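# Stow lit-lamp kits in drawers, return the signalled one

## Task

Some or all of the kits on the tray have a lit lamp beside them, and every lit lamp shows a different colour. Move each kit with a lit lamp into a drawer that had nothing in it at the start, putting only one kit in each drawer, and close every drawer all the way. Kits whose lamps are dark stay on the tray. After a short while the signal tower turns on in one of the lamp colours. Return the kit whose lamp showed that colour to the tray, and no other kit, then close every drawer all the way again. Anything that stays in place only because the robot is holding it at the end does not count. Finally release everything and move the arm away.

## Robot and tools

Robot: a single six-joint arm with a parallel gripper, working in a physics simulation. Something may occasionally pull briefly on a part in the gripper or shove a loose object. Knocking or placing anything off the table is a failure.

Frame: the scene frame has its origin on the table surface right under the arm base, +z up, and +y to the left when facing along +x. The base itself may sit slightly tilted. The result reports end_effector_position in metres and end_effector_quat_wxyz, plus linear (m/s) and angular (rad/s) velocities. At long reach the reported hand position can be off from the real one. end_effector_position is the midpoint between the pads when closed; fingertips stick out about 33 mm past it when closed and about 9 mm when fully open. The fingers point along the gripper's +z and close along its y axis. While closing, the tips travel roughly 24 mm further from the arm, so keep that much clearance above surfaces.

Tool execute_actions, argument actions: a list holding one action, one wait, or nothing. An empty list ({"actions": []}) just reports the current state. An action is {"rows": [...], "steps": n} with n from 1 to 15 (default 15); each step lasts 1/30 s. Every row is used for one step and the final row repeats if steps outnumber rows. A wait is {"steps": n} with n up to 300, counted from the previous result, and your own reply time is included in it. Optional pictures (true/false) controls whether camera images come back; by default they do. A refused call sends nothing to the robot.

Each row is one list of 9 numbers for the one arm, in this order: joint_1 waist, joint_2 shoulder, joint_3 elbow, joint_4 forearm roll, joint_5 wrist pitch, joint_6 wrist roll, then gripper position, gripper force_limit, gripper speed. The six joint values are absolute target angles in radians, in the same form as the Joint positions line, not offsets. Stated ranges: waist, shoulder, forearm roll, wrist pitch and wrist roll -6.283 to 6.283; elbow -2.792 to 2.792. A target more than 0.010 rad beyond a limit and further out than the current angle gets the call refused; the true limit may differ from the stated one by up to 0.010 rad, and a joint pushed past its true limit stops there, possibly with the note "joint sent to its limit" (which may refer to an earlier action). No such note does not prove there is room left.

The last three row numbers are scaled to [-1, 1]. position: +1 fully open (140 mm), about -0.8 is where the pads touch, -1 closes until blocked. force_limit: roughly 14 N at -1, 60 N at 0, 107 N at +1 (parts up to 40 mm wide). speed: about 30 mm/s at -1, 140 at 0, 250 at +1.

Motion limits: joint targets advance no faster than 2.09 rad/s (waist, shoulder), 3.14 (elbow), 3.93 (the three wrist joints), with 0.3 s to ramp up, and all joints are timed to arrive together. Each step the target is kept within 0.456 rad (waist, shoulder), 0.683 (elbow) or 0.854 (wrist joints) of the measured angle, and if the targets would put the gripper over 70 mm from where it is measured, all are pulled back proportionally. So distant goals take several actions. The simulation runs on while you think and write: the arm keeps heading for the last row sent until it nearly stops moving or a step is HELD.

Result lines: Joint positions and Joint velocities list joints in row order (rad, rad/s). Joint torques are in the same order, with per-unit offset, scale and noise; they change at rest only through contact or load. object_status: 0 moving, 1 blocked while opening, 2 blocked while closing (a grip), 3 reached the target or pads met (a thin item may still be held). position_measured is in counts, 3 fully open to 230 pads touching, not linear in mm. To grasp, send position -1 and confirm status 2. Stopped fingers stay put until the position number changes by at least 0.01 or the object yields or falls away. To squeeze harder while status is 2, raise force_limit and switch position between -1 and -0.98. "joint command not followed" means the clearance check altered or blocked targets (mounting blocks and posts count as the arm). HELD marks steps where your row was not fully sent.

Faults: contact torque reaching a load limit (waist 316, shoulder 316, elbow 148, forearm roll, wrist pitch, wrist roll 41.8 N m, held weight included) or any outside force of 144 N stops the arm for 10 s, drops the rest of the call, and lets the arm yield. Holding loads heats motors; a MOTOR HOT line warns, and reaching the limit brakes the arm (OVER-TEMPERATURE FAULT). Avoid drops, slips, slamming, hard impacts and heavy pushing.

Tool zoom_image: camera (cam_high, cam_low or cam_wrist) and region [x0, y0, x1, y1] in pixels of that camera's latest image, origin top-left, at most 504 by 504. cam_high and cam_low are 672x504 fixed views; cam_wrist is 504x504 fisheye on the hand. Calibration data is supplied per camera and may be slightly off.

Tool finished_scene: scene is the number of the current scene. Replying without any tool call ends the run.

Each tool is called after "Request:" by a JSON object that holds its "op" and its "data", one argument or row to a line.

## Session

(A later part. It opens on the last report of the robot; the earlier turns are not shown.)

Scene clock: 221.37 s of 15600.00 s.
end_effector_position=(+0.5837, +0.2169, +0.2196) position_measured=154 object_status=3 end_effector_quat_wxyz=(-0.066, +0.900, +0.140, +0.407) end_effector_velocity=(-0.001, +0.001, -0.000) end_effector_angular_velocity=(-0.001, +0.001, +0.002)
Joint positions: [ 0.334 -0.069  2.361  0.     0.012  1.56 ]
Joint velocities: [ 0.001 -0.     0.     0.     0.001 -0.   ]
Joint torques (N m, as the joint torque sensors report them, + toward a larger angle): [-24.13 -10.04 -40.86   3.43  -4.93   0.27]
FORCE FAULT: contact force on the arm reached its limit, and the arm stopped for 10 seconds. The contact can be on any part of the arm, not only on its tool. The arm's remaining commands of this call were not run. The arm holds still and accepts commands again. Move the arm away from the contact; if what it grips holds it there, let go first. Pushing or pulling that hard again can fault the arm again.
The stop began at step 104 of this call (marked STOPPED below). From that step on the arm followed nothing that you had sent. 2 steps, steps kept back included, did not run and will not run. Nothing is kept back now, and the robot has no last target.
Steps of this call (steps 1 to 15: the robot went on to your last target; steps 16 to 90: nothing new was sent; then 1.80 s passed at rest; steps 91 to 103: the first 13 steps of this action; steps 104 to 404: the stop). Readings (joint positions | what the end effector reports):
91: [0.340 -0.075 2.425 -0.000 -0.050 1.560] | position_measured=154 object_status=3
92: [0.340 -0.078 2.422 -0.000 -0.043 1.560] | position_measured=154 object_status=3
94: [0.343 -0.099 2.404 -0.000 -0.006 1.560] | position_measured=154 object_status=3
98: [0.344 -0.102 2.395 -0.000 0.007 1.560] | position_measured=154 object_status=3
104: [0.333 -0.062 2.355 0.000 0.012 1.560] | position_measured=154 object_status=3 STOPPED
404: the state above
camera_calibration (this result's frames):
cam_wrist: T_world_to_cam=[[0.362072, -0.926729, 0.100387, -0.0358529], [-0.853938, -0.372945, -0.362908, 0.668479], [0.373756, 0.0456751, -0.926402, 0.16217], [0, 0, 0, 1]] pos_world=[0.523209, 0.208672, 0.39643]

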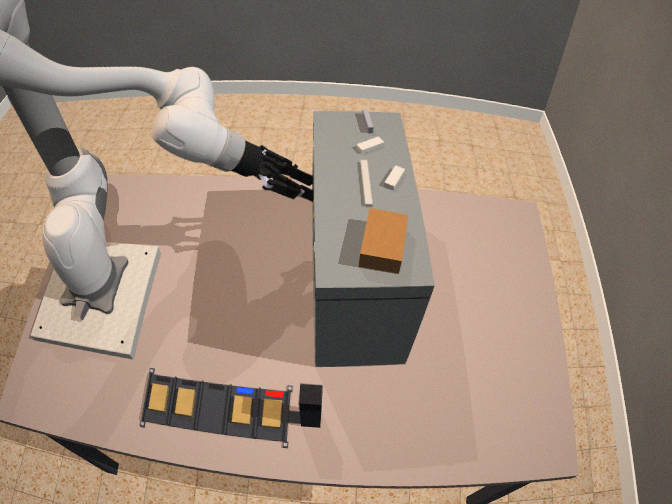

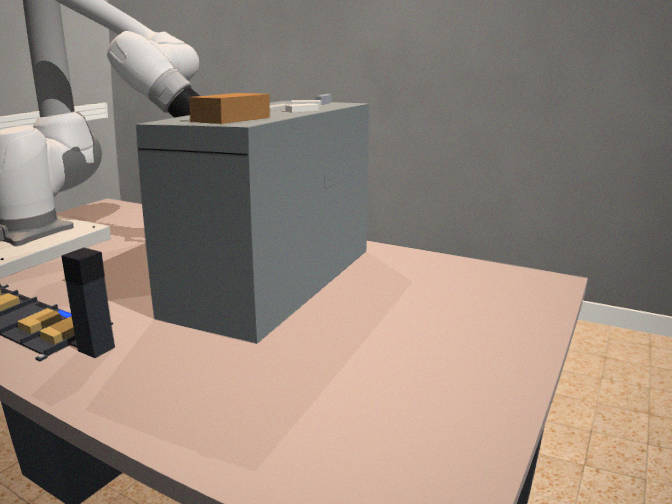

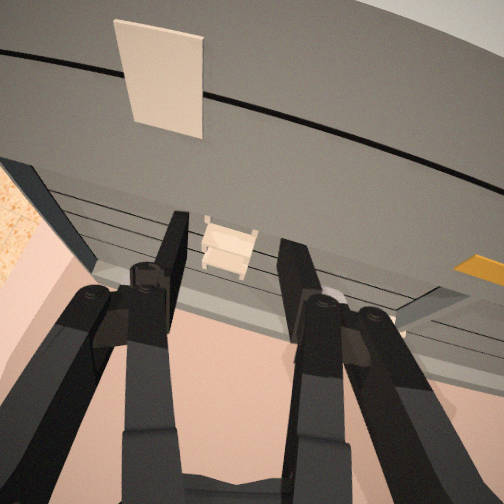

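Request:
{"op": "execute_actions", "data": {
  "actions": [
    {"rows":[[0.34,-0.09,2.385,0,0.008,1.56,-0.2,-0.4,0],[0.34,-0.09,2.385,0,0.008,1.56,-0.2,-0.4,0],[0.34,-0.09,2.385,0,0.008,1.56,-0.2,-0.4,0],[0.34,-0.09,2.385,0,0.008,1.56,-0.2,-0.4,0],[0.34,-0.09,2.385,0,0.008,1.56,-0.2,-0.4,0],[0.337,-0.079,2.4,0,-0.021,1.56,-0.2,-0.4,0],[0.337,-0.079,2.4,0,-0.021,1.56,-0.2,-0.4,0],[0.337,-0.079,2.4,0,-0.021,1.56,-0.2,-0.4,0],[0.337,-0.079,2.4,0,-0.021,1.56,-0.2,-0.4,0],[0.335,-0.065,2.387,0,-0.022,1.56,-0.2,-0.4,0]],"steps":15}
  ]
}}

Scene clock: 236.27 s of 15600.00 s.
end_effector_position=(+0.5759, +0.2155, +0.2082) position_measured=154 object_status=3 end_effector_quat_wxyz=(-0.066, +0.899, +0.141, +0.409) end_effector_velocity=(+0.002, +0.000, +0.001) end_effector_angular_velocity=(+0.000, -0.003, +0.000)
Joint positions: [ 0.335 -0.065  2.387  0.    -0.022  1.56 ]
Joint velocities: [-0.     0.002 -0.003 -0.    -0.002 -0.001]
Joint torques (N m, as the joint torque sensors report them, + toward a larger angle): [ -1.29 -25.8  -32.03   3.26  -1.98   0.06]
Steps of this call (steps 1 to 90: nothing new was sent; then 11.40 s passed at rest; steps 91 to 105: all 15 steps of this action). Readings (joint positions | what the end effector reports):
91: [0.334 -0.069 2.361 0.000 0.012 1.560] | position_measured=154 object_status=3
92: [0.335 -0.072 2.365 0.000 0.012 1.560] | position_measured=154 object_status=3
94: [0.339 -0.087 2.382 0.000 0.009 1.560] | position_measured=154 object_status=3
98: [0.338 -0.083 2.394 0.000 -0.011 1.560] | position_measured=154 object_status=3
105: the state above
camera_calibration (this result's frames):
cam_wrist: T_world_to_cam=[[0.362952, -0.926349, 0.100714, -0.0338625], [-0.852062, -0.373695, -0.366528, 0.657036], [0.377169, 0.0472177, -0.92494, 0.15197], [0, 0, 0, 1]] pos_world=[0.514807, 0.206986, 0.384795]

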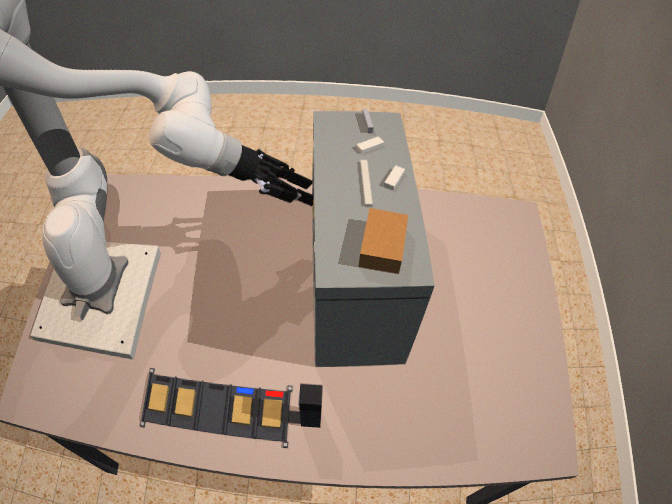

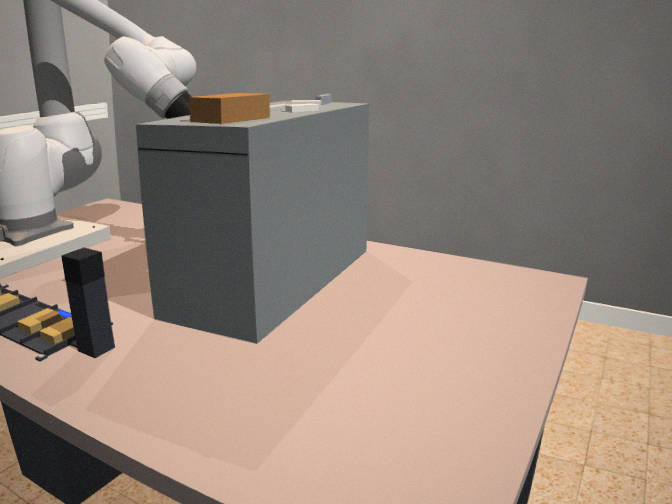

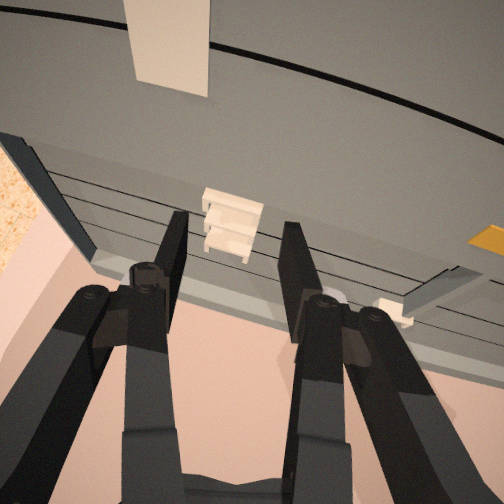

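Request:
{"op": "execute_actions", "data": {
  "actions": [
    {"rows":[[0.333,-0.056,2.379,0,-0.023,1.56,-0.2,-0.4,0],[0.333,-0.056,2.379,0,-0.023,1.56,-0.2,-0.4,0],[0.333,-0.056,2.379,0,-0.023,1.56,-0.2,-0.4,0],[0.333,-0.056,2.379,0,-0.023,1.56,-0.2,-0.4,0],[0.333,-0.056,2.379,0,-0.023,1.56,-0.2,-0.4,0],[0.333,-0.056,2.379,0,-0.023,1.56,-0.2,-0.4,0],[0.332,-0.051,2.374,0,-0.023,1.56,-0.2,-0.4,0]],"steps":14}
  ]
}}

Scene clock: 241.73 s of 15600.00 s.
end_effector_position=(+0.5845, +0.2162, +0.2083) position_measured=154 object_status=3 end_effector_quat_wxyz=(-0.065, +0.900, +0.139, +0.409) end_effector_velocity=(+0.000, +0.000, +0.000) end_effector_angular_velocity=(-0.000, +0.001, +0.000)
Joint positions: [ 0.332 -0.051  2.374  0.    -0.023  1.56 ]
Joint velocities: [ 0.001  0.001 -0.001 -0.     0.002  0.   ]
Joint torques (N m, as the joint torque sensors report them, + toward a larger angle): [ -9.46 -11.41 -59.2    2.6  -12.27  -0.64]
Steps of this call (steps 1 to 15: the robot went on to your last target; steps 16 to 90: nothing new was sent; then 2.00 s passed at rest; steps 91 to 104: all 14 steps of this action). Readings (joint positions | what the end effector reports):
91: [0.335 -0.065 2.387 0.000 -0.022 1.560] | position_measured=154 object_status=3
92: [0.334 -0.062 2.385 0.000 -0.022 1.560] | position_measured=154 object_status=3
94: [0.333 -0.057 2.380 0.000 -0.023 1.560] | position_measured=154 object_status=3
98: [0.333 -0.054 2.377 0.000 -0.023 1.560] | position_measured=154 object_status=3
104: the state above
camera_calibration (this result's frames):
cam_wrist: T_world_to_cam=[[0.360138, -0.927451, 0.100673, -0.0344512], [-0.853275, -0.371101, -0.366342, 0.664744], [0.377124, 0.0460319, -0.925018, 0.149079], [0, 0, 0, 1]] pos_world=[0.523395, 0.207873, 0.384892]

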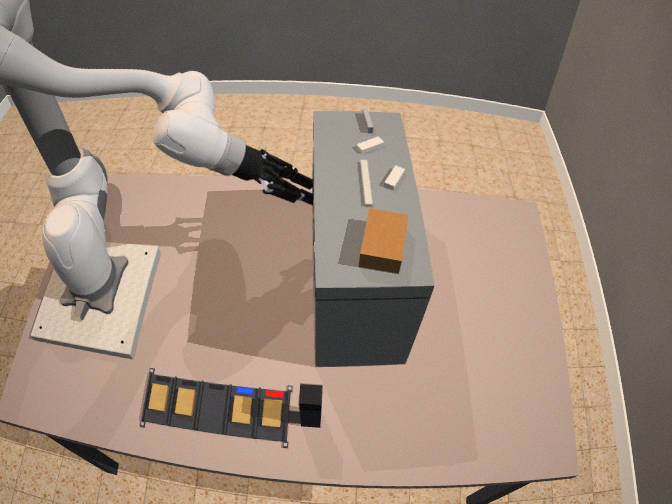

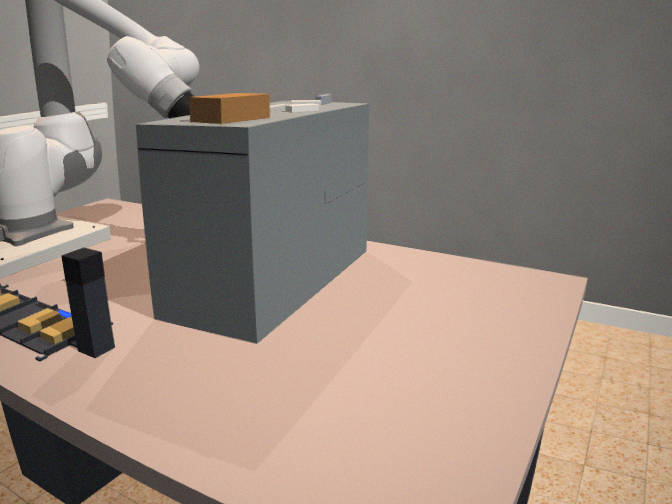

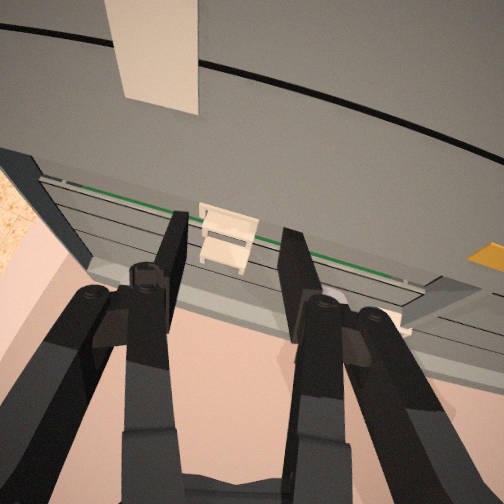

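Request:
{"op": "execute_actions", "data": {
  "actions": [
    {"rows":[[0.337,-0.079,2.4,0,-0.021,1.56,-0.2,-0.4,0],[0.337,-0.079,2.4,0,-0.021,1.56,-0.2,-0.4,0],[0.337,-0.079,2.4,0,-0.021,1.56,-0.2,-0.4,0],[0.337,-0.079,2.4,0,-0.021,1.56,-0.2,-0.4,0],[0.337,-0.079,2.4,0,-0.021,1.56,-0.2,-0.4,0],[0.25,-0.45,2.75,0,-0.5,1.8,-0.2,-0.4,0]],"steps":15}
  ],
  "pictures": false
}}

Request:
{"op": "execute_actions", "data": {
  "actions": [
    {"rows":[[0.25,-0.45,2.75,0,-0.5,1.8,-0.2,-0.4,0]],"steps":15}
  ]
}}

Scene clock: 250.57 s of 15600.00 s.
end_effector_position=(+0.5048, +0.1639, +0.2690) position_measured=154 object_status=3 end_effector_quat_wxyz=(-0.110, +0.837, +0.048, +0.534) end_effector_velocity=(-0.309, -0.198, +0.218) end_effector_angular_velocity=(+0.833, -1.043, -0.465)
Joint positions: [ 0.284 -0.301  2.609 -0.    -0.307  1.703]
Joint velocities: [-0.21  -0.917  0.866 -0.001 -1.174  0.593]
Joint torques (N m, as the joint torque sensors report them, + toward a larger angle): [ -1.88  -4.94 -32.16   3.25  -2.16  -0.16]
Steps of this call (steps 1 to 15: the robot went on to your last target; steps 16 to 90: nothing new was sent; then 5.33 s passed at rest; steps 91 to 105: all 15 steps of this action). Readings (joint positions | what the end effector reports):
91: [0.332 -0.051 2.374 -0.000 -0.023 1.560] | position_measured=154 object_status=3
92: [0.332 -0.054 2.377 -0.000 -0.023 1.560] | position_measured=154 object_status=3
94: [0.335 -0.073 2.394 -0.000 -0.023 1.560] | position_measured=154 object_status=3
98: [0.332 -0.094 2.414 -0.000 -0.041 1.569] | position_measured=154 object_status=3
105: the state above

Scene clock: 251.07 s of 15600.00 s.
end_effector_position=(+0.4501, +0.1325, +0.3007) position_measured=154 object_status=3 end_effector_quat_wxyz=(-0.144, +0.780, -0.008, +0.609) end_effector_velocity=(-0.000, +0.000, +0.000) end_effector_angular_velocity=(+0.001, -0.001, +0.001)
Joint positions: [ 0.25 -0.45  2.75 -0.   -0.5   1.8 ]
Joint velocities: [ 0.001 -0.001  0.     0.001 -0.001 -0.   ]
Joint torques (N m, as the joint torque sensors report them, + toward a larger angle): [ -1.9   10.37 -33.8    3.33  -2.45   0.04]
Steps of this call (steps 1 to 15: all 15 steps of this action). Readings (joint positions | what the end effector reports):
1: [0.277 -0.332 2.638 -0.000 -0.347 1.723] | position_measured=154 object_status=3
2: [0.270 -0.362 2.667 -0.000 -0.387 1.743] | position_measured=154 object_status=3
4: [0.258 -0.416 2.718 -0.000 -0.456 1.778] | position_measured=154 object_status=3
8: [0.250 -0.450 2.750 -0.000 -0.500 1.800] | position_measured=154 object_status=3
15: the state above
camera_calibration (this result's frames):
cam_wrist: T_world_to_cam=[[0.171612, -0.97841, -0.115166, 0.0836143], [-0.647679, -0.0239634, -0.761536, 0.533164], [0.742335, 0.20528, -0.637808, 0.0172834], [0, 0, 0, 1]] pos_world=[0.31814, 0.0910375, 0.426677]

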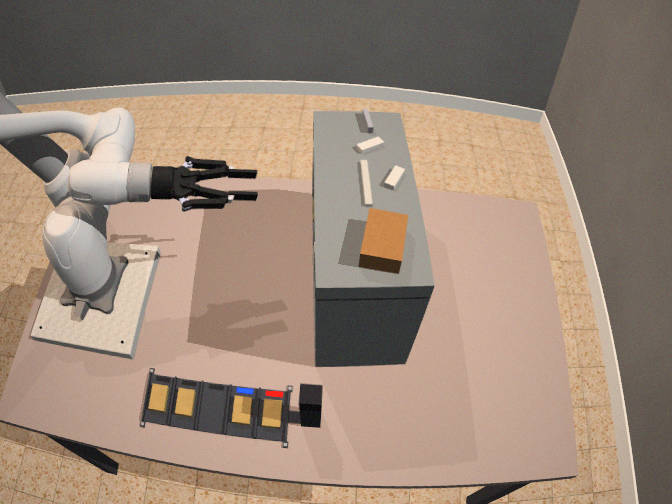

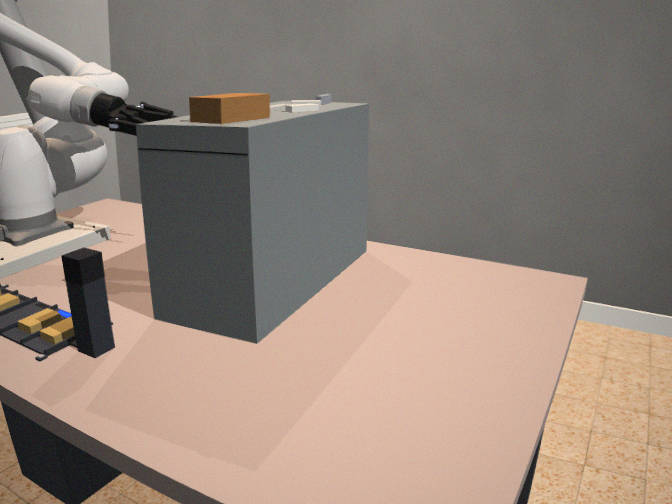

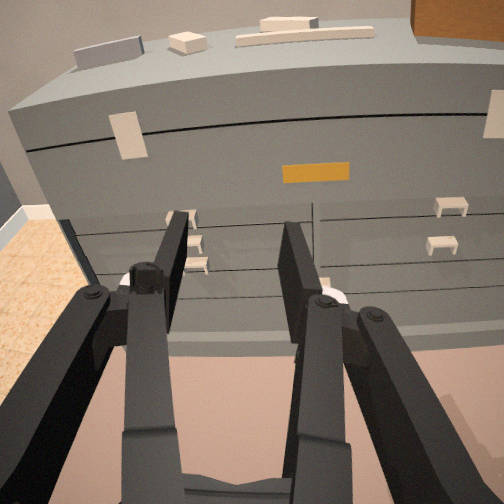

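Request:
{"op": "execute_actions", "data": {
  "actions": [
    {"rows":[[0.347,-0.138,2.415,0,0.023,1.56,-0.2,-0.4,0]],"steps":15}
  ],
  "pictures": false
}}

Request:
{"op": "execute_actions", "data": {
  "actions": [
    {"rows":[[0.347,-0.138,2.415,0,0.023,1.56,-0.2,-0.4,0],[0.347,-0.138,2.415,0,0.023,1.56,-0.2,-0.4,0],[0.347,-0.138,2.415,0,0.023,1.56,-0.2,-0.4,0],[0.342,-0.112,2.393,0,0.019,1.56,-0.2,-0.4,0],[0.342,-0.112,2.393,0,0.019,1.56,-0.2,-0.4,0],[0.342,-0.112,2.393,0,0.019,1.56,-0.2,-0.4,0],[0.342,-0.112,2.393,0,0.019,1.56,-0.2,-0.4,0],[0.337,-0.088,2.373,0,0.015,1.56,-0.2,-0.4,0]],"steps":15}
  ]
}}

Scene clock: 261.20 s of 15600.00 s.
end_effector_position=(+0.5463, +0.2130, +0.2227) position_measured=154 object_status=3 end_effector_quat_wxyz=(-0.069, +0.898, +0.145, +0.409) end_effector_velocity=(+0.014, +0.021, -0.022) end_effector_angular_velocity=(-0.082, +0.104, +0.066)
Joint positions: [ 0.347 -0.139  2.416  0.     0.02   1.561]
Joint velocities: [ 0.025  0.075 -0.08   0.     0.13  -0.06 ]
Joint torques (N m, as the joint torque sensors report them, + toward a larger angle): [  3.6  -46.   -22.67   2.18  -1.53   0.38]
Steps of this call (steps 1 to 15: the robot went on to your last target; steps 16 to 90: nothing new was sent; then 6.63 s passed at rest; steps 91 to 105: all 15 steps of this action). Readings (joint positions | what the end effector reports):
91: [0.250 -0.450 2.750 0.000 -0.500 1.800] | position_measured=154 object_status=3
92: [0.251 -0.446 2.746 0.000 -0.494 1.797] | position_measured=154 object_status=3
94: [0.260 -0.417 2.714 0.000 -0.444 1.774] | position_measured=154 object_status=3
98: [0.298 -0.296 2.584 0.000 -0.242 1.682] | position_measured=154 object_status=3
105: the state above

Scene clock: 261.70 s of 15600.00 s.
end_effector_position=(+0.5751, +0.2163, +0.2225) position_measured=154 object_status=3 end_effector_quat_wxyz=(-0.067, +0.899, +0.142, +0.409) end_effector_velocity=(+0.001, +0.000, -0.000) end_effector_angular_velocity=(-0.000, +0.000, +0.000)
Joint positions: [ 0.337 -0.088  2.373  0.     0.015  1.56 ]
Joint velocities: [-0.     0.002 -0.001  0.    -0.    -0.001]
Joint torques (N m, as the joint torque sensors report them, + toward a larger angle): [ -0.49 -24.18 -33.4    3.48  -2.     0.13]
Steps of this call (steps 1 to 15: all 15 steps of this action). Readings (joint positions | what the end effector reports):
1: [0.347 -0.138 2.416 0.000 0.022 1.560] | position_measured=154 object_status=3
2: [0.347 -0.138 2.415 0.000 0.023 1.560] | position_measured=154 object_status=3
4: [0.347 -0.138 2.415 0.000 0.023 1.560] | position_measured=154 object_status=3
8: [0.343 -0.113 2.394 0.000 0.019 1.560] | position_measured=154 object_status=3
15: the state above
camera_calibration (this result's frames):
cam_wrist: T_world_to_cam=[[0.364757, -0.92564, 0.100708, -0.0354113], [-0.851294, -0.375348, -0.366622, 0.66181], [0.377161, 0.0479956, -0.924903, 0.16534], [0, 0, 0, 1]] pos_world=[0.513952, 0.207695, 0.399123]

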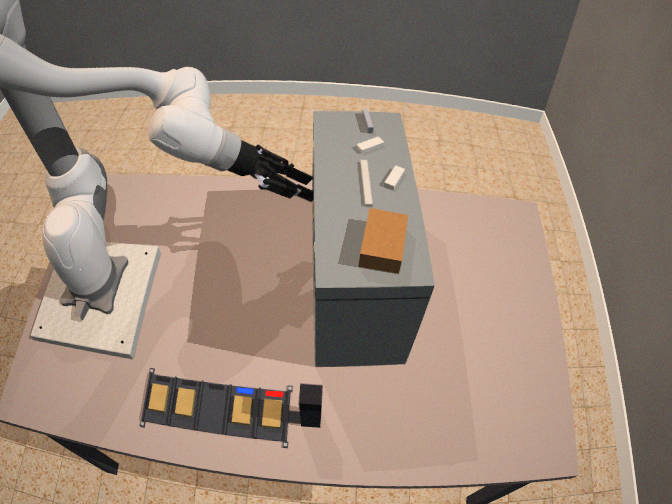

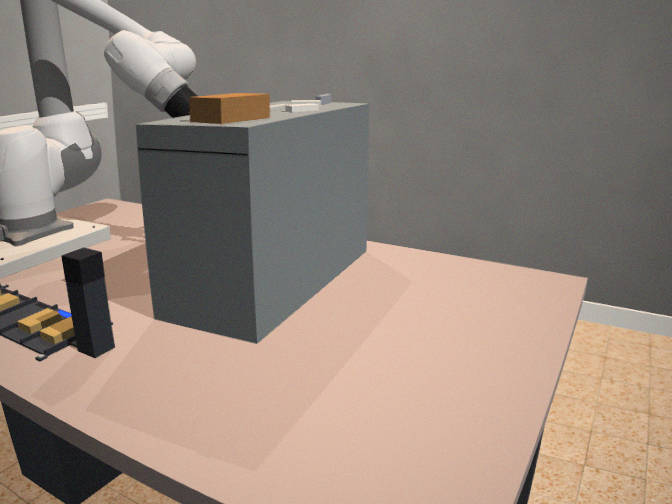

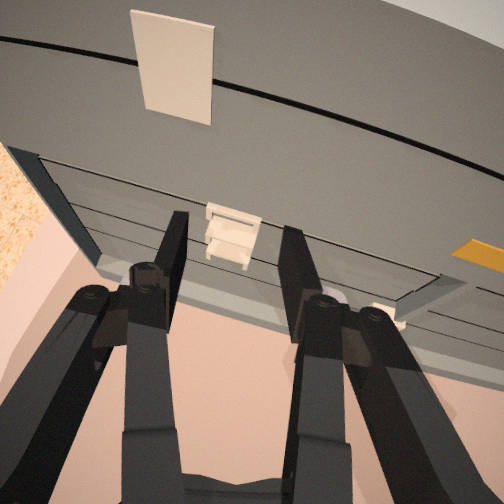

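Request:
{"op": "execute_actions", "data": {
  "actions": [
    {"rows":[[0.34,-0.1,2.39,0,0.01,1.56,-0.2,-0.4,0],[0.34,-0.1,2.39,0,0.01,1.56,-0.2,-0.4,0],[0.34,-0.1,2.39,0,0.01,1.56,-0.2,-0.4,0],[0.338,-0.082,2.397,0,-0.015,1.56,-0.2,-0.4,0],[0.338,-0.082,2.397,0,-0.015,1.56,-0.2,-0.4,0],[0.338,-0.082,2.397,0,-0.015,1.56,-0.2,-0.4,0],[0.338,-0.082,2.397,0,-0.015,1.56,-0.2,-0.4,0],[0.333,-0.066,2.382,0,-0.016,1.56,-0.2,-0.4,0],[0.333,-0.066,2.382,0,-0.016,1.56,-0.2,-0.4,0],[0.333,-0.066,2.382,0,-0.016,1.56,-0.2,-0.4,0],[0.333,-0.066,2.382,0,-0.016,1.56,-0.2,-0.4,0],[0.333,-0.066,2.382,0,-0.016,1.56,-1,-0.4,-0.5]],"steps":15}
  ],
  "pictures": false
}}

Request:
{"op": "execute_actions", "data": {
  "actions": [
    {"steps":30}
  ]
}}

Scene clock: 269.87 s of 15600.00 s.
end_effector_position=(+0.5780, +0.2148, +0.2106) position_measured=165 object_status=0 end_effector_quat_wxyz=(-0.066, +0.899, +0.140, +0.409) end_effector_velocity=(+0.001, +0.000, +0.001) end_effector_angular_velocity=(+0.001, -0.001, -0.001)
Joint positions: [ 0.333 -0.066  2.382 -0.    -0.016  1.56 ]
Joint velocities: [-0.001  0.001 -0.002  0.    -0.001  0.   ]
Joint torques (N m, as the joint torque sensors report them, + toward a larger angle): [ -0.11 -27.61 -33.29   3.25  -2.52   0.08]
Steps of this call (steps 1 to 15: the robot went on to your last target; steps 16 to 90: nothing new was sent; then 4.67 s passed at rest; steps 91 to 105: all 15 steps of this action). Readings (joint positions | what the end effector reports):
91: [0.337 -0.088 2.373 -0.000 0.015 1.560] | position_measured=154 object_status=3
92: [0.337 -0.091 2.377 -0.000 0.014 1.560] | position_measured=154 object_status=3
94: [0.339 -0.099 2.389 -0.000 0.010 1.560] | position_measured=154 object_status=3
98: [0.338 -0.082 2.397 -0.000 -0.014 1.560] | position_measured=154 object_status=3
105: the state above

Scene clock: 270.87 s of 15600.00 s.
end_effector_position=(+0.5781, +0.2147, +0.2107) position_measured=220 object_status=2 end_effector_quat_wxyz=(-0.066, +0.899, +0.140, +0.409) end_effector_velocity=(-0.000, +0.000, -0.001) end_effector_angular_velocity=(-0.001, +0.001, +0.001)
Joint positions: [ 0.333 -0.066  2.382  0.    -0.016  1.56 ]
Joint velocities: [ 0.     0.001 -0.    -0.     0.    -0.   ]
Joint torques (N m, as the joint torque sensors report them, + toward a larger angle): [ 56.39 -19.13 -36.99   2.9   -3.65   0.05]
Steps of this call (steps 1 to 15: the robot went on to your last target; steps 16 to 30: nothing new was sent). Readings (joint positions | what the end effector reports):
1: [0.333 -0.066 2.382 -0.000 -0.016 1.560] | position_measured=170 object_status=0
2: [0.333 -0.066 2.382 -0.000 -0.016 1.560] | position_measured=174 object_status=0
4: [0.333 -0.066 2.382 -0.000 -0.016 1.560] | position_measured=183 object_status=0
8: [0.333 -0.066 2.382 -0.000 -0.016 1.560] | position_measured=202 object_status=0
30: the state above
The arm was judged still, so your last target was given up. Only a new action makes it travel on or press farther. Fingers that are still opening or closing keep moving.
camera_calibration (this result's frames):
cam_wrist: T_world_to_cam=[[0.360963, -0.927126, 0.100711, -0.03427], [-0.852831, -0.37186, -0.366604, 0.659593], [0.377339, 0.046441, -0.92491, 0.153531], [0, 0, 0, 1]] pos_world=[0.516959, 0.206374, 0.387264]

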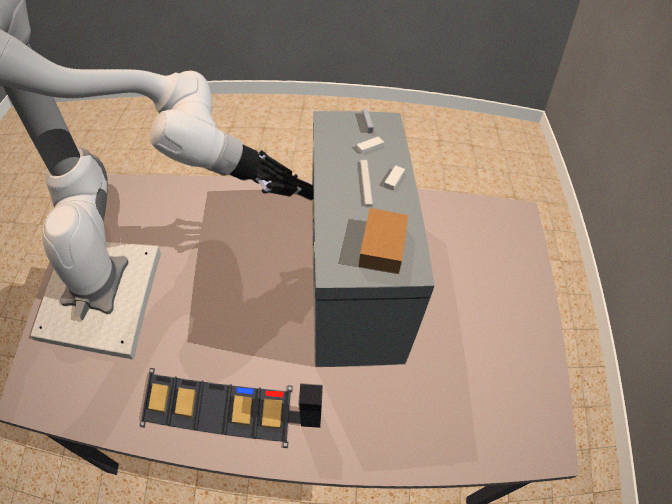

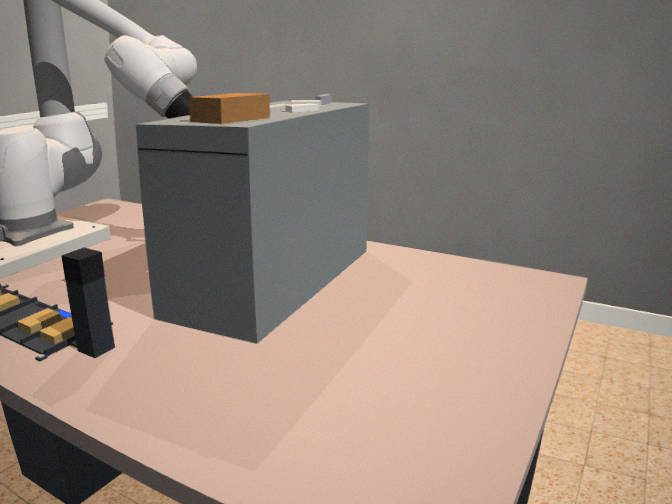

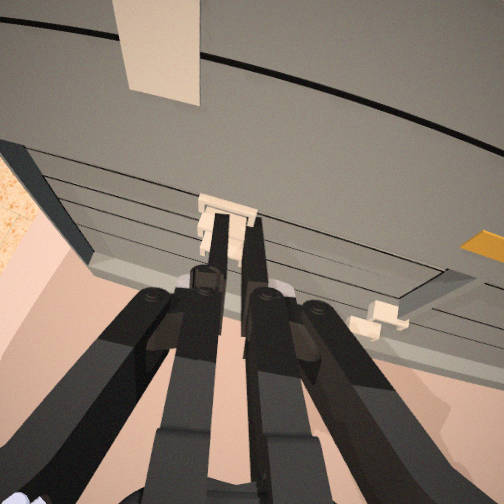

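Request:
{"op": "execute_actions", "data": {
  "actions": [
    {"rows":[[0.329,-0.066,2.382,0,-0.016,1.56,-1,-0.4,-0.5],[0.329,-0.066,2.382,0,-0.016,1.56,-1,-0.4,-0.5],[0.329,-0.066,2.382,0,-0.016,1.56,-1,-0.4,-0.5],[0.329,-0.066,2.382,0,-0.016,1.56,-1,-0.4,-0.5],[0.332,-0.074,2.39,0,-0.016,1.56,-1,-0.4,-0.5],[0.332,-0.074,2.39,0,-0.016,1.56,-1,-0.4,-0.5],[0.332,-0.074,2.39,0,-0.016,1.56,-1,-0.4,-0.5],[0.332,-0.074,2.39,0,-0.016,1.56,-1,-0.4,-0.5],[0.335,-0.082,2.397,0,-0.015,1.56,-1,-0.4,-0.5]],"steps":15}
  ]
}}

Scene clock: 275.57 s of 15600.00 s.
end_effector_position=(+0.5686, +0.2131, +0.2102) position_measured=232 object_status=3 end_effector_quat_wxyz=(-0.066, +0.899, +0.141, +0.409) end_effector_velocity=(-0.001, +0.001, +0.000) end_effector_angular_velocity=(+0.000, -0.000, +0.002)
Joint positions: [ 0.335 -0.082  2.397  0.    -0.015  1.56 ]
Joint velocities: [ 0.002 -0.002  0.001  0.     0.     0.   ]
Joint torques (N m, as the joint torque sensors report them, + toward a larger angle): [ -1.25 -22.94 -32.97   3.38  -1.94   0.09]
Steps of this call (steps 1 to 90: nothing new was sent; then 1.20 s passed at rest; steps 91 to 105: all 15 steps of this action). Readings (joint positions | what the end effector reports):
91: [0.333 -0.066 2.382 0.000 -0.016 1.560] | position_measured=220 object_status=2
92: [0.332 -0.066 2.382 0.000 -0.016 1.560] | position_measured=220 object_status=2
94: [0.330 -0.066 2.382 0.000 -0.016 1.560] | position_measured=223 object_status=0
98: [0.332 -0.073 2.389 0.000 -0.016 1.560] | position_measured=232 object_status=0
105: the state above
camera_calibration (this result's frames):
cam_wrist: T_world_to_cam=[[0.362884, -0.926379, 0.100687, -0.0335441], [-0.852067, -0.373619, -0.366594, 0.650671], [0.377224, 0.0472393, -0.924917, 0.156684], [0, 0, 0, 1]] pos_world=[0.507483, 0.204627, 0.386829]

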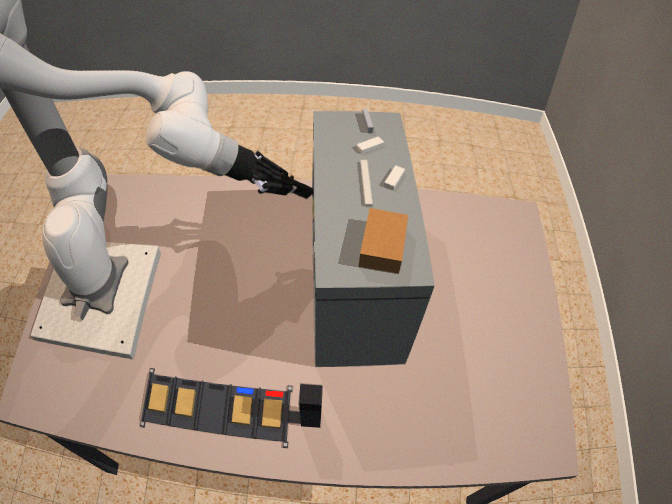

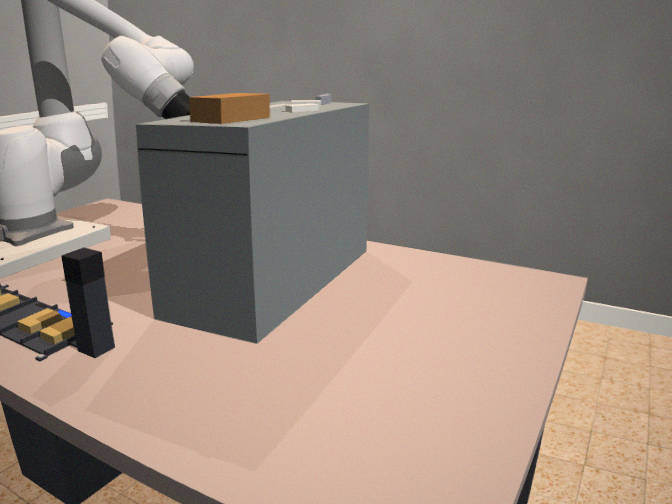

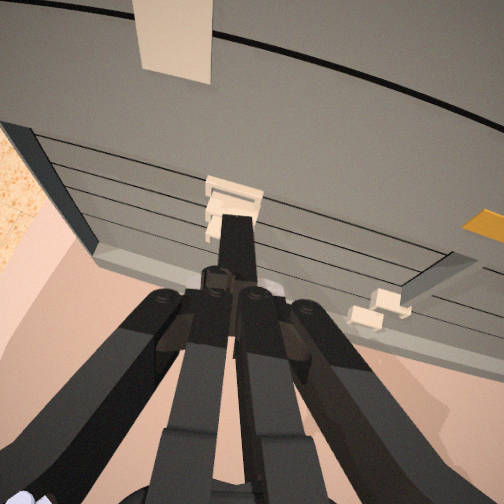

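Request:
{"op": "execute_actions", "data": {
  "actions": [
    {"rows":[[0.342,-0.09,2.43,0,-0.04,1.56,-0.2,-0.4,0],[0.342,-0.09,2.43,0,-0.04,1.56,-0.2,-0.4,0],[0.342,-0.09,2.43,0,-0.04,1.56,-0.2,-0.4,0],[0.342,-0.09,2.43,0,-0.04,1.56,-0.2,-0.4,0],[0.342,-0.09,2.43,0,-0.04,1.56,-0.2,-0.4,0],[0.337,-0.06,2.411,0,-0.05,1.56,-0.2,-0.4,0],[0.337,-0.06,2.411,0,-0.05,1.56,-0.2,-0.4,0],[0.337,-0.06,2.411,0,-0.05,1.56,-0.2,-0.4,0],[0.332,-0.035,2.389,0,-0.052,1.56,-0.2,-0.4,0],[0.332,-0.035,2.389,0,-0.052,1.56,-0.2,-0.4,0],[0.332,-0.035,2.389,0,-0.052,1.56,-0.2,-0.4,0],[0.329,-0.022,2.377,0,-0.054,1.56,-0.2,-0.4,0]],"steps":15}
  ]
}}

Scene clock: 284.33 s of 15600.00 s.
end_effector_position=(+0.5891, +0.2161, +0.1957) position_measured=154 object_status=0 end_effector_quat_wxyz=(-0.065, +0.900, +0.138, +0.408) end_effector_velocity=(+0.033, +0.003, -0.000) end_effector_angular_velocity=(+0.001, -0.004, -0.011)
Joint positions: [ 0.33  -0.024  2.379 -0.    -0.053  1.56 ]
Joint velocities: [-0.011  0.053 -0.047 -0.    -0.01  -0.   ]
Joint torques (N m, as the joint torque sensors report them, + toward a larger angle): [-10.88 -14.64 -51.86   2.15 -10.45  -0.38]
Steps of this call (steps 1 to 15: the robot went on to your last target; steps 16 to 90: nothing new was sent; then 5.27 s passed at rest; steps 91 to 105: all 15 steps of this action). Readings (joint positions | what the end effector reports):
91: [0.335 -0.082 2.397 -0.000 -0.015 1.560] | position_measured=232 object_status=0
92: [0.336 -0.083 2.402 -0.000 -0.019 1.560] | position_measured=232 object_status=0
94: [0.340 -0.089 2.426 -0.000 -0.036 1.560] | position_measured=214 object_status=0
98: [0.340 -0.077 2.422 -0.000 -0.045 1.560] | position_measured=184 object_status=0
105: the state above
camera_calibration (this result's frames):
cam_wrist: T_world_to_cam=[[0.3581, -0.928242, 0.100655, -0.0335095], [-0.854693, -0.369291, -0.364862, 0.664205], [0.375851, 0.0446285, -0.925605, 0.136869], [0, 0, 0, 1]] pos_world=[0.528249, 0.208071, 0.372403]

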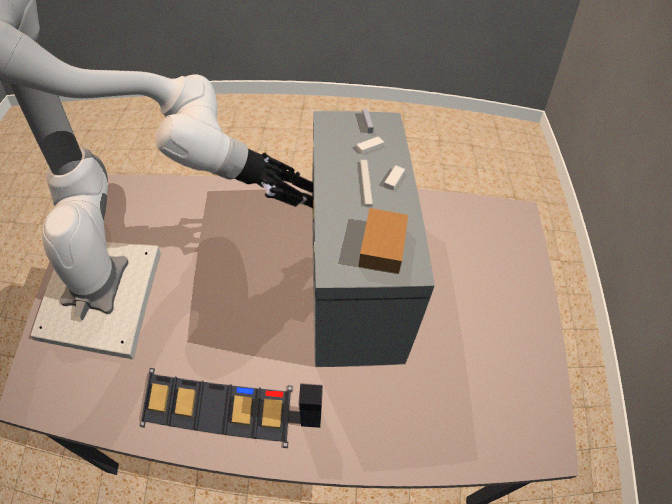

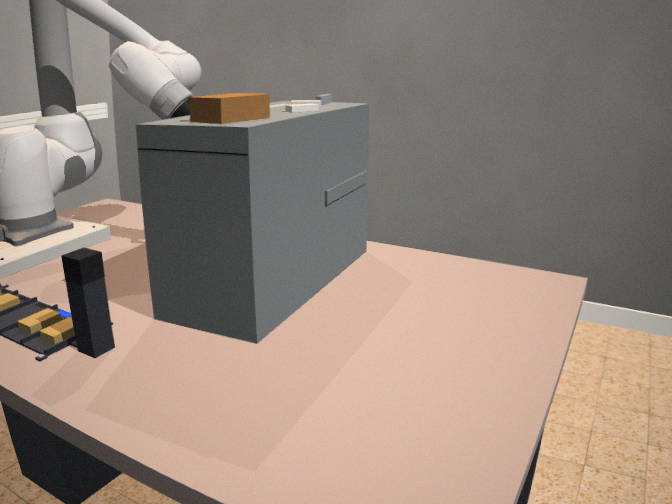

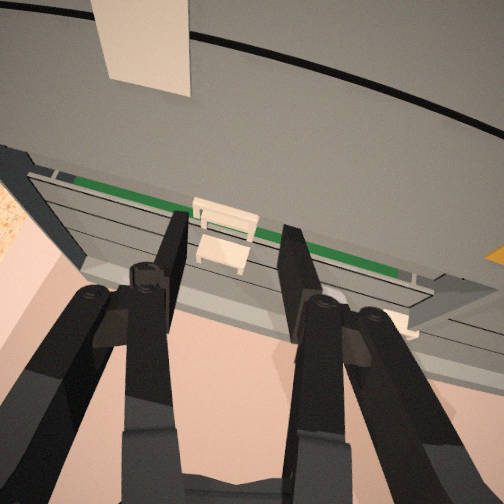

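Request:
{"op": "execute_actions", "data": {
  "actions": [
    {"rows":[[0.329,-0.026,2.381,0,-0.053,1.56,-1,-0.4,-0.5]],"steps":15}
  ],
  "pictures": false
}}

Request:
{"op": "execute_actions", "data": {
  "actions": [
    {"steps":25}
  ]
}}

Scene clock: 288.77 s of 15600.00 s.
end_effector_position=(+0.5879, +0.2153, +0.1956) position_measured=178 object_status=2 end_effector_quat_wxyz=(-0.065, +0.900, +0.138, +0.408) end_effector_velocity=(-0.000, +0.000, +0.000) end_effector_angular_velocity=(+0.000, +0.000, -0.000)
Joint positions: [ 0.329 -0.026  2.381  0.    -0.053  1.56 ]
Joint velocities: [ 0.    -0.    -0.     0.     0.001  0.   ]
Joint torques (N m, as the joint torque sensors report them, + toward a larger angle): [-17.61 -16.07 -62.63   3.07 -13.8   -0.51]
Steps of this call (steps 1 to 15: the robot went on to your last target; steps 16 to 90: nothing new was sent; then 0.93 s passed at rest; steps 91 to 105: all 15 steps of this action). Readings (joint positions | what the end effector reports):
91: [0.329 -0.022 2.377 0.000 -0.054 1.560] | position_measured=154 object_status=0
92: [0.329 -0.023 2.378 0.000 -0.054 1.560] | position_measured=156 object_status=0
94: [0.329 -0.026 2.380 0.000 -0.053 1.560] | position_measured=165 object_status=0
98: [0.329 -0.026 2.381 0.000 -0.053 1.560] | position_measured=178 object_status=0
105: the state above

Scene clock: 289.60 s of 15600.00 s.
end_effector_position=(+0.5879, +0.2154, +0.1957) position_measured=178 object_status=2 end_effector_quat_wxyz=(-0.065, +0.900, +0.138, +0.408) end_effector_velocity=(-0.000, -0.000, -0.000) end_effector_angular_velocity=(-0.000, +0.000, -0.000)
Joint positions: [ 0.329 -0.026  2.381  0.    -0.053  1.56 ]
Joint velocities: [-0. -0.  0. -0.  0. -0.]
Joint torques (N m, as the joint torque sensors report them, + toward a larger angle): [-17.67 -16.02 -62.45   2.96 -13.88  -0.53]
Steps of this call (steps 1 to 15: the robot went on to your last target; steps 16 to 25: nothing new was sent). Readings (joint positions | what the end effector reports):
1: [0.329 -0.026 2.381 0.000 -0.053 1.560] | position_measured=178 object_status=2
2: [0.329 -0.026 2.381 0.000 -0.053 1.560] | position_measured=178 object_status=2
4: [0.329 -0.026 2.381 0.000 -0.053 1.560] | position_measured=178 object_status=2
8: [0.329 -0.026 2.381 0.000 -0.053 1.560] | position_measured=178 object_status=2
25: the state above
The arm was judged still, so your last target was given up. Only a new action makes it travel on or press farther. Fingers that are still opening or closing keep moving.
camera_calibration (this result's frames):
cam_wrist: T_world_to_cam=[[0.357525, -0.928478, 0.100523, -0.0333345], [-0.85502, -0.36872, -0.364673, 0.662908], [0.375656, 0.0444305, -0.925694, 0.137494], [0, 0, 0, 1]] pos_world=[0.527067, 0.207368, 0.372373]

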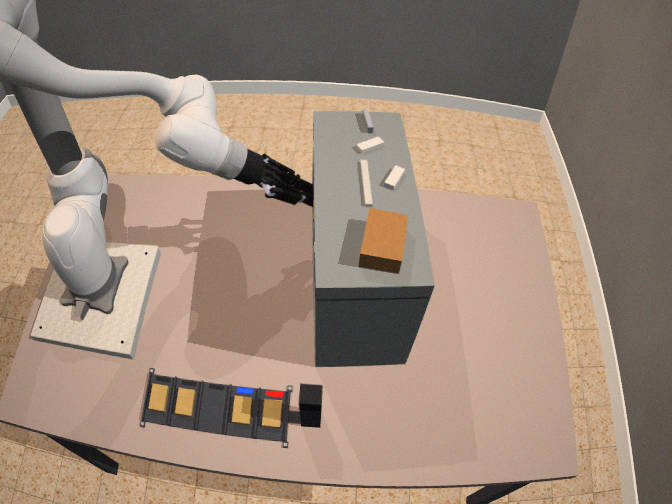

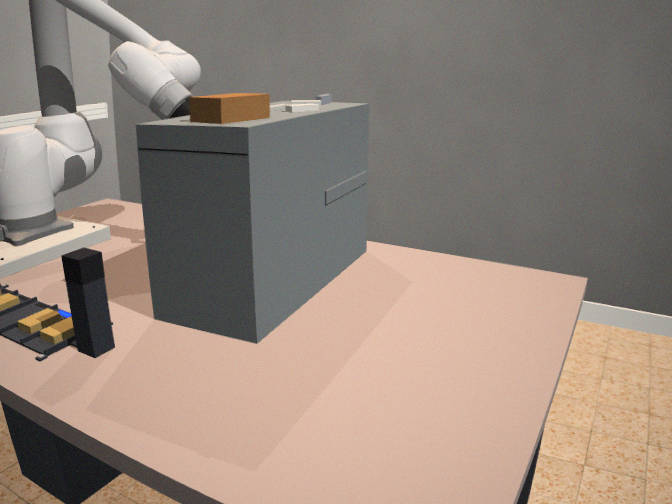

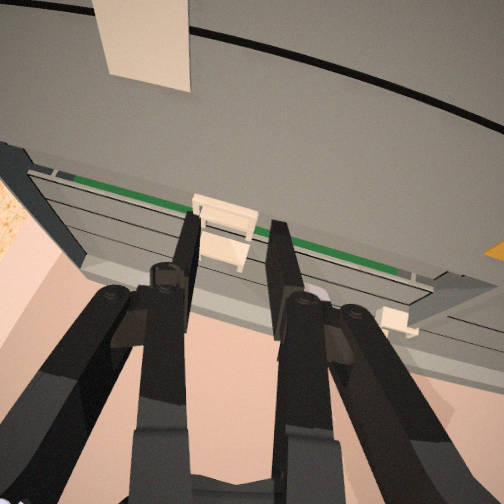

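Request:
{"op": "execute_actions", "data": {
  "actions": [
    {"rows":[[0.33,-0.03,2.385,0,-0.053,1.56,-1,-0.4,-0.5],[0.33,-0.03,2.385,0,-0.053,1.56,-1,-0.4,-0.5],[0.33,-0.03,2.385,0,-0.053,1.56,-1,-0.4,-0.5],[0.33,-0.03,2.385,0,-0.053,1.56,-1,-0.4,-0.5],[0.33,-0.03,2.385,0,-0.053,1.56,-1,-0.4,-0.5],[0.33,-0.03,2.385,0,-0.053,1.56,-1,-0.4,-0.5],[0.33,-0.03,2.385,0,-0.053,1.56,-1,-0.4,-0.5],[0.331,-0.035,2.389,0,-0.052,1.56,-1,-0.4,-0.5]],"steps":15}
  ]
}}

Scene clock: 294.70 s of 15600.00 s.
end_effector_position=(+0.5826, +0.2151, +0.1959) position_measured=185 object_status=0 end_effector_quat_wxyz=(-0.065, +0.900, +0.139, +0.408) end_effector_velocity=(-0.001, -0.000, -0.001) end_effector_angular_velocity=(-0.001, +0.003, +0.000)
Joint positions: [ 0.331 -0.035  2.389 -0.    -0.052  1.56 ]
Joint velocities: [ 0.     0.     0.001  0.     0.001 -0.001]
Joint torques (N m, as the joint torque sensors report them, + toward a larger angle): [-57.39 -27.85 -42.26   5.88  -6.03   0.99]
Steps of this call (steps 1 to 90: nothing new was sent; then 1.60 s passed at rest; steps 91 to 105: all 15 steps of this action). Readings (joint positions | what the end effector reports):
91: [0.329 -0.026 2.381 -0.000 -0.053 1.560] | position_measured=178 object_status=2
92: [0.329 -0.027 2.382 -0.000 -0.053 1.560] | position_measured=178 object_status=2
94: [0.330 -0.030 2.384 -0.000 -0.053 1.560] | position_measured=183 object_status=0
98: [0.330 -0.030 2.385 -0.000 -0.053 1.560] | position_measured=183 object_status=0
105: the state above
camera_calibration (this result's frames):
cam_wrist: T_world_to_cam=[[0.359592, -0.927659, 0.100713, -0.0331264], [-0.854113, -0.370689, -0.364804, 0.658259], [0.375747, 0.0451603, -0.925621, 0.13951], [0, 0, 0, 1]] pos_world=[0.521719, 0.206979, 0.372605]

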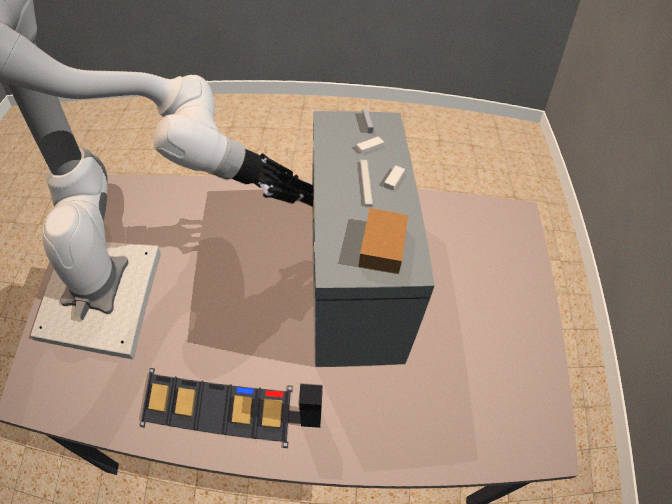

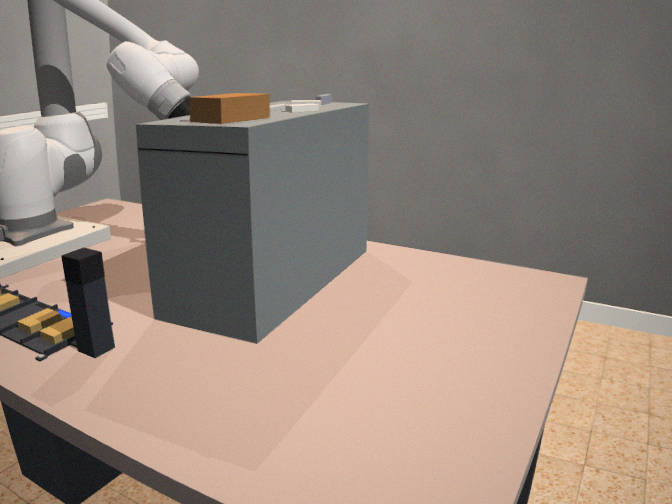

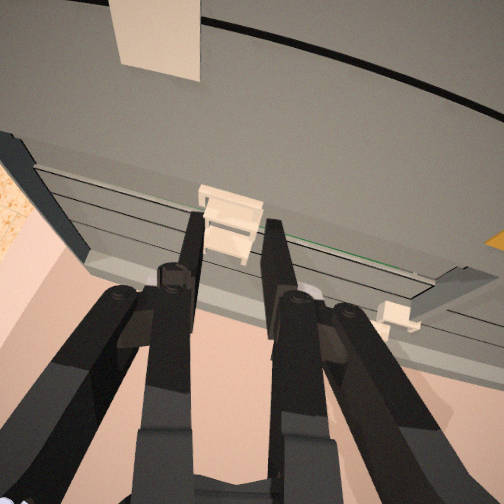

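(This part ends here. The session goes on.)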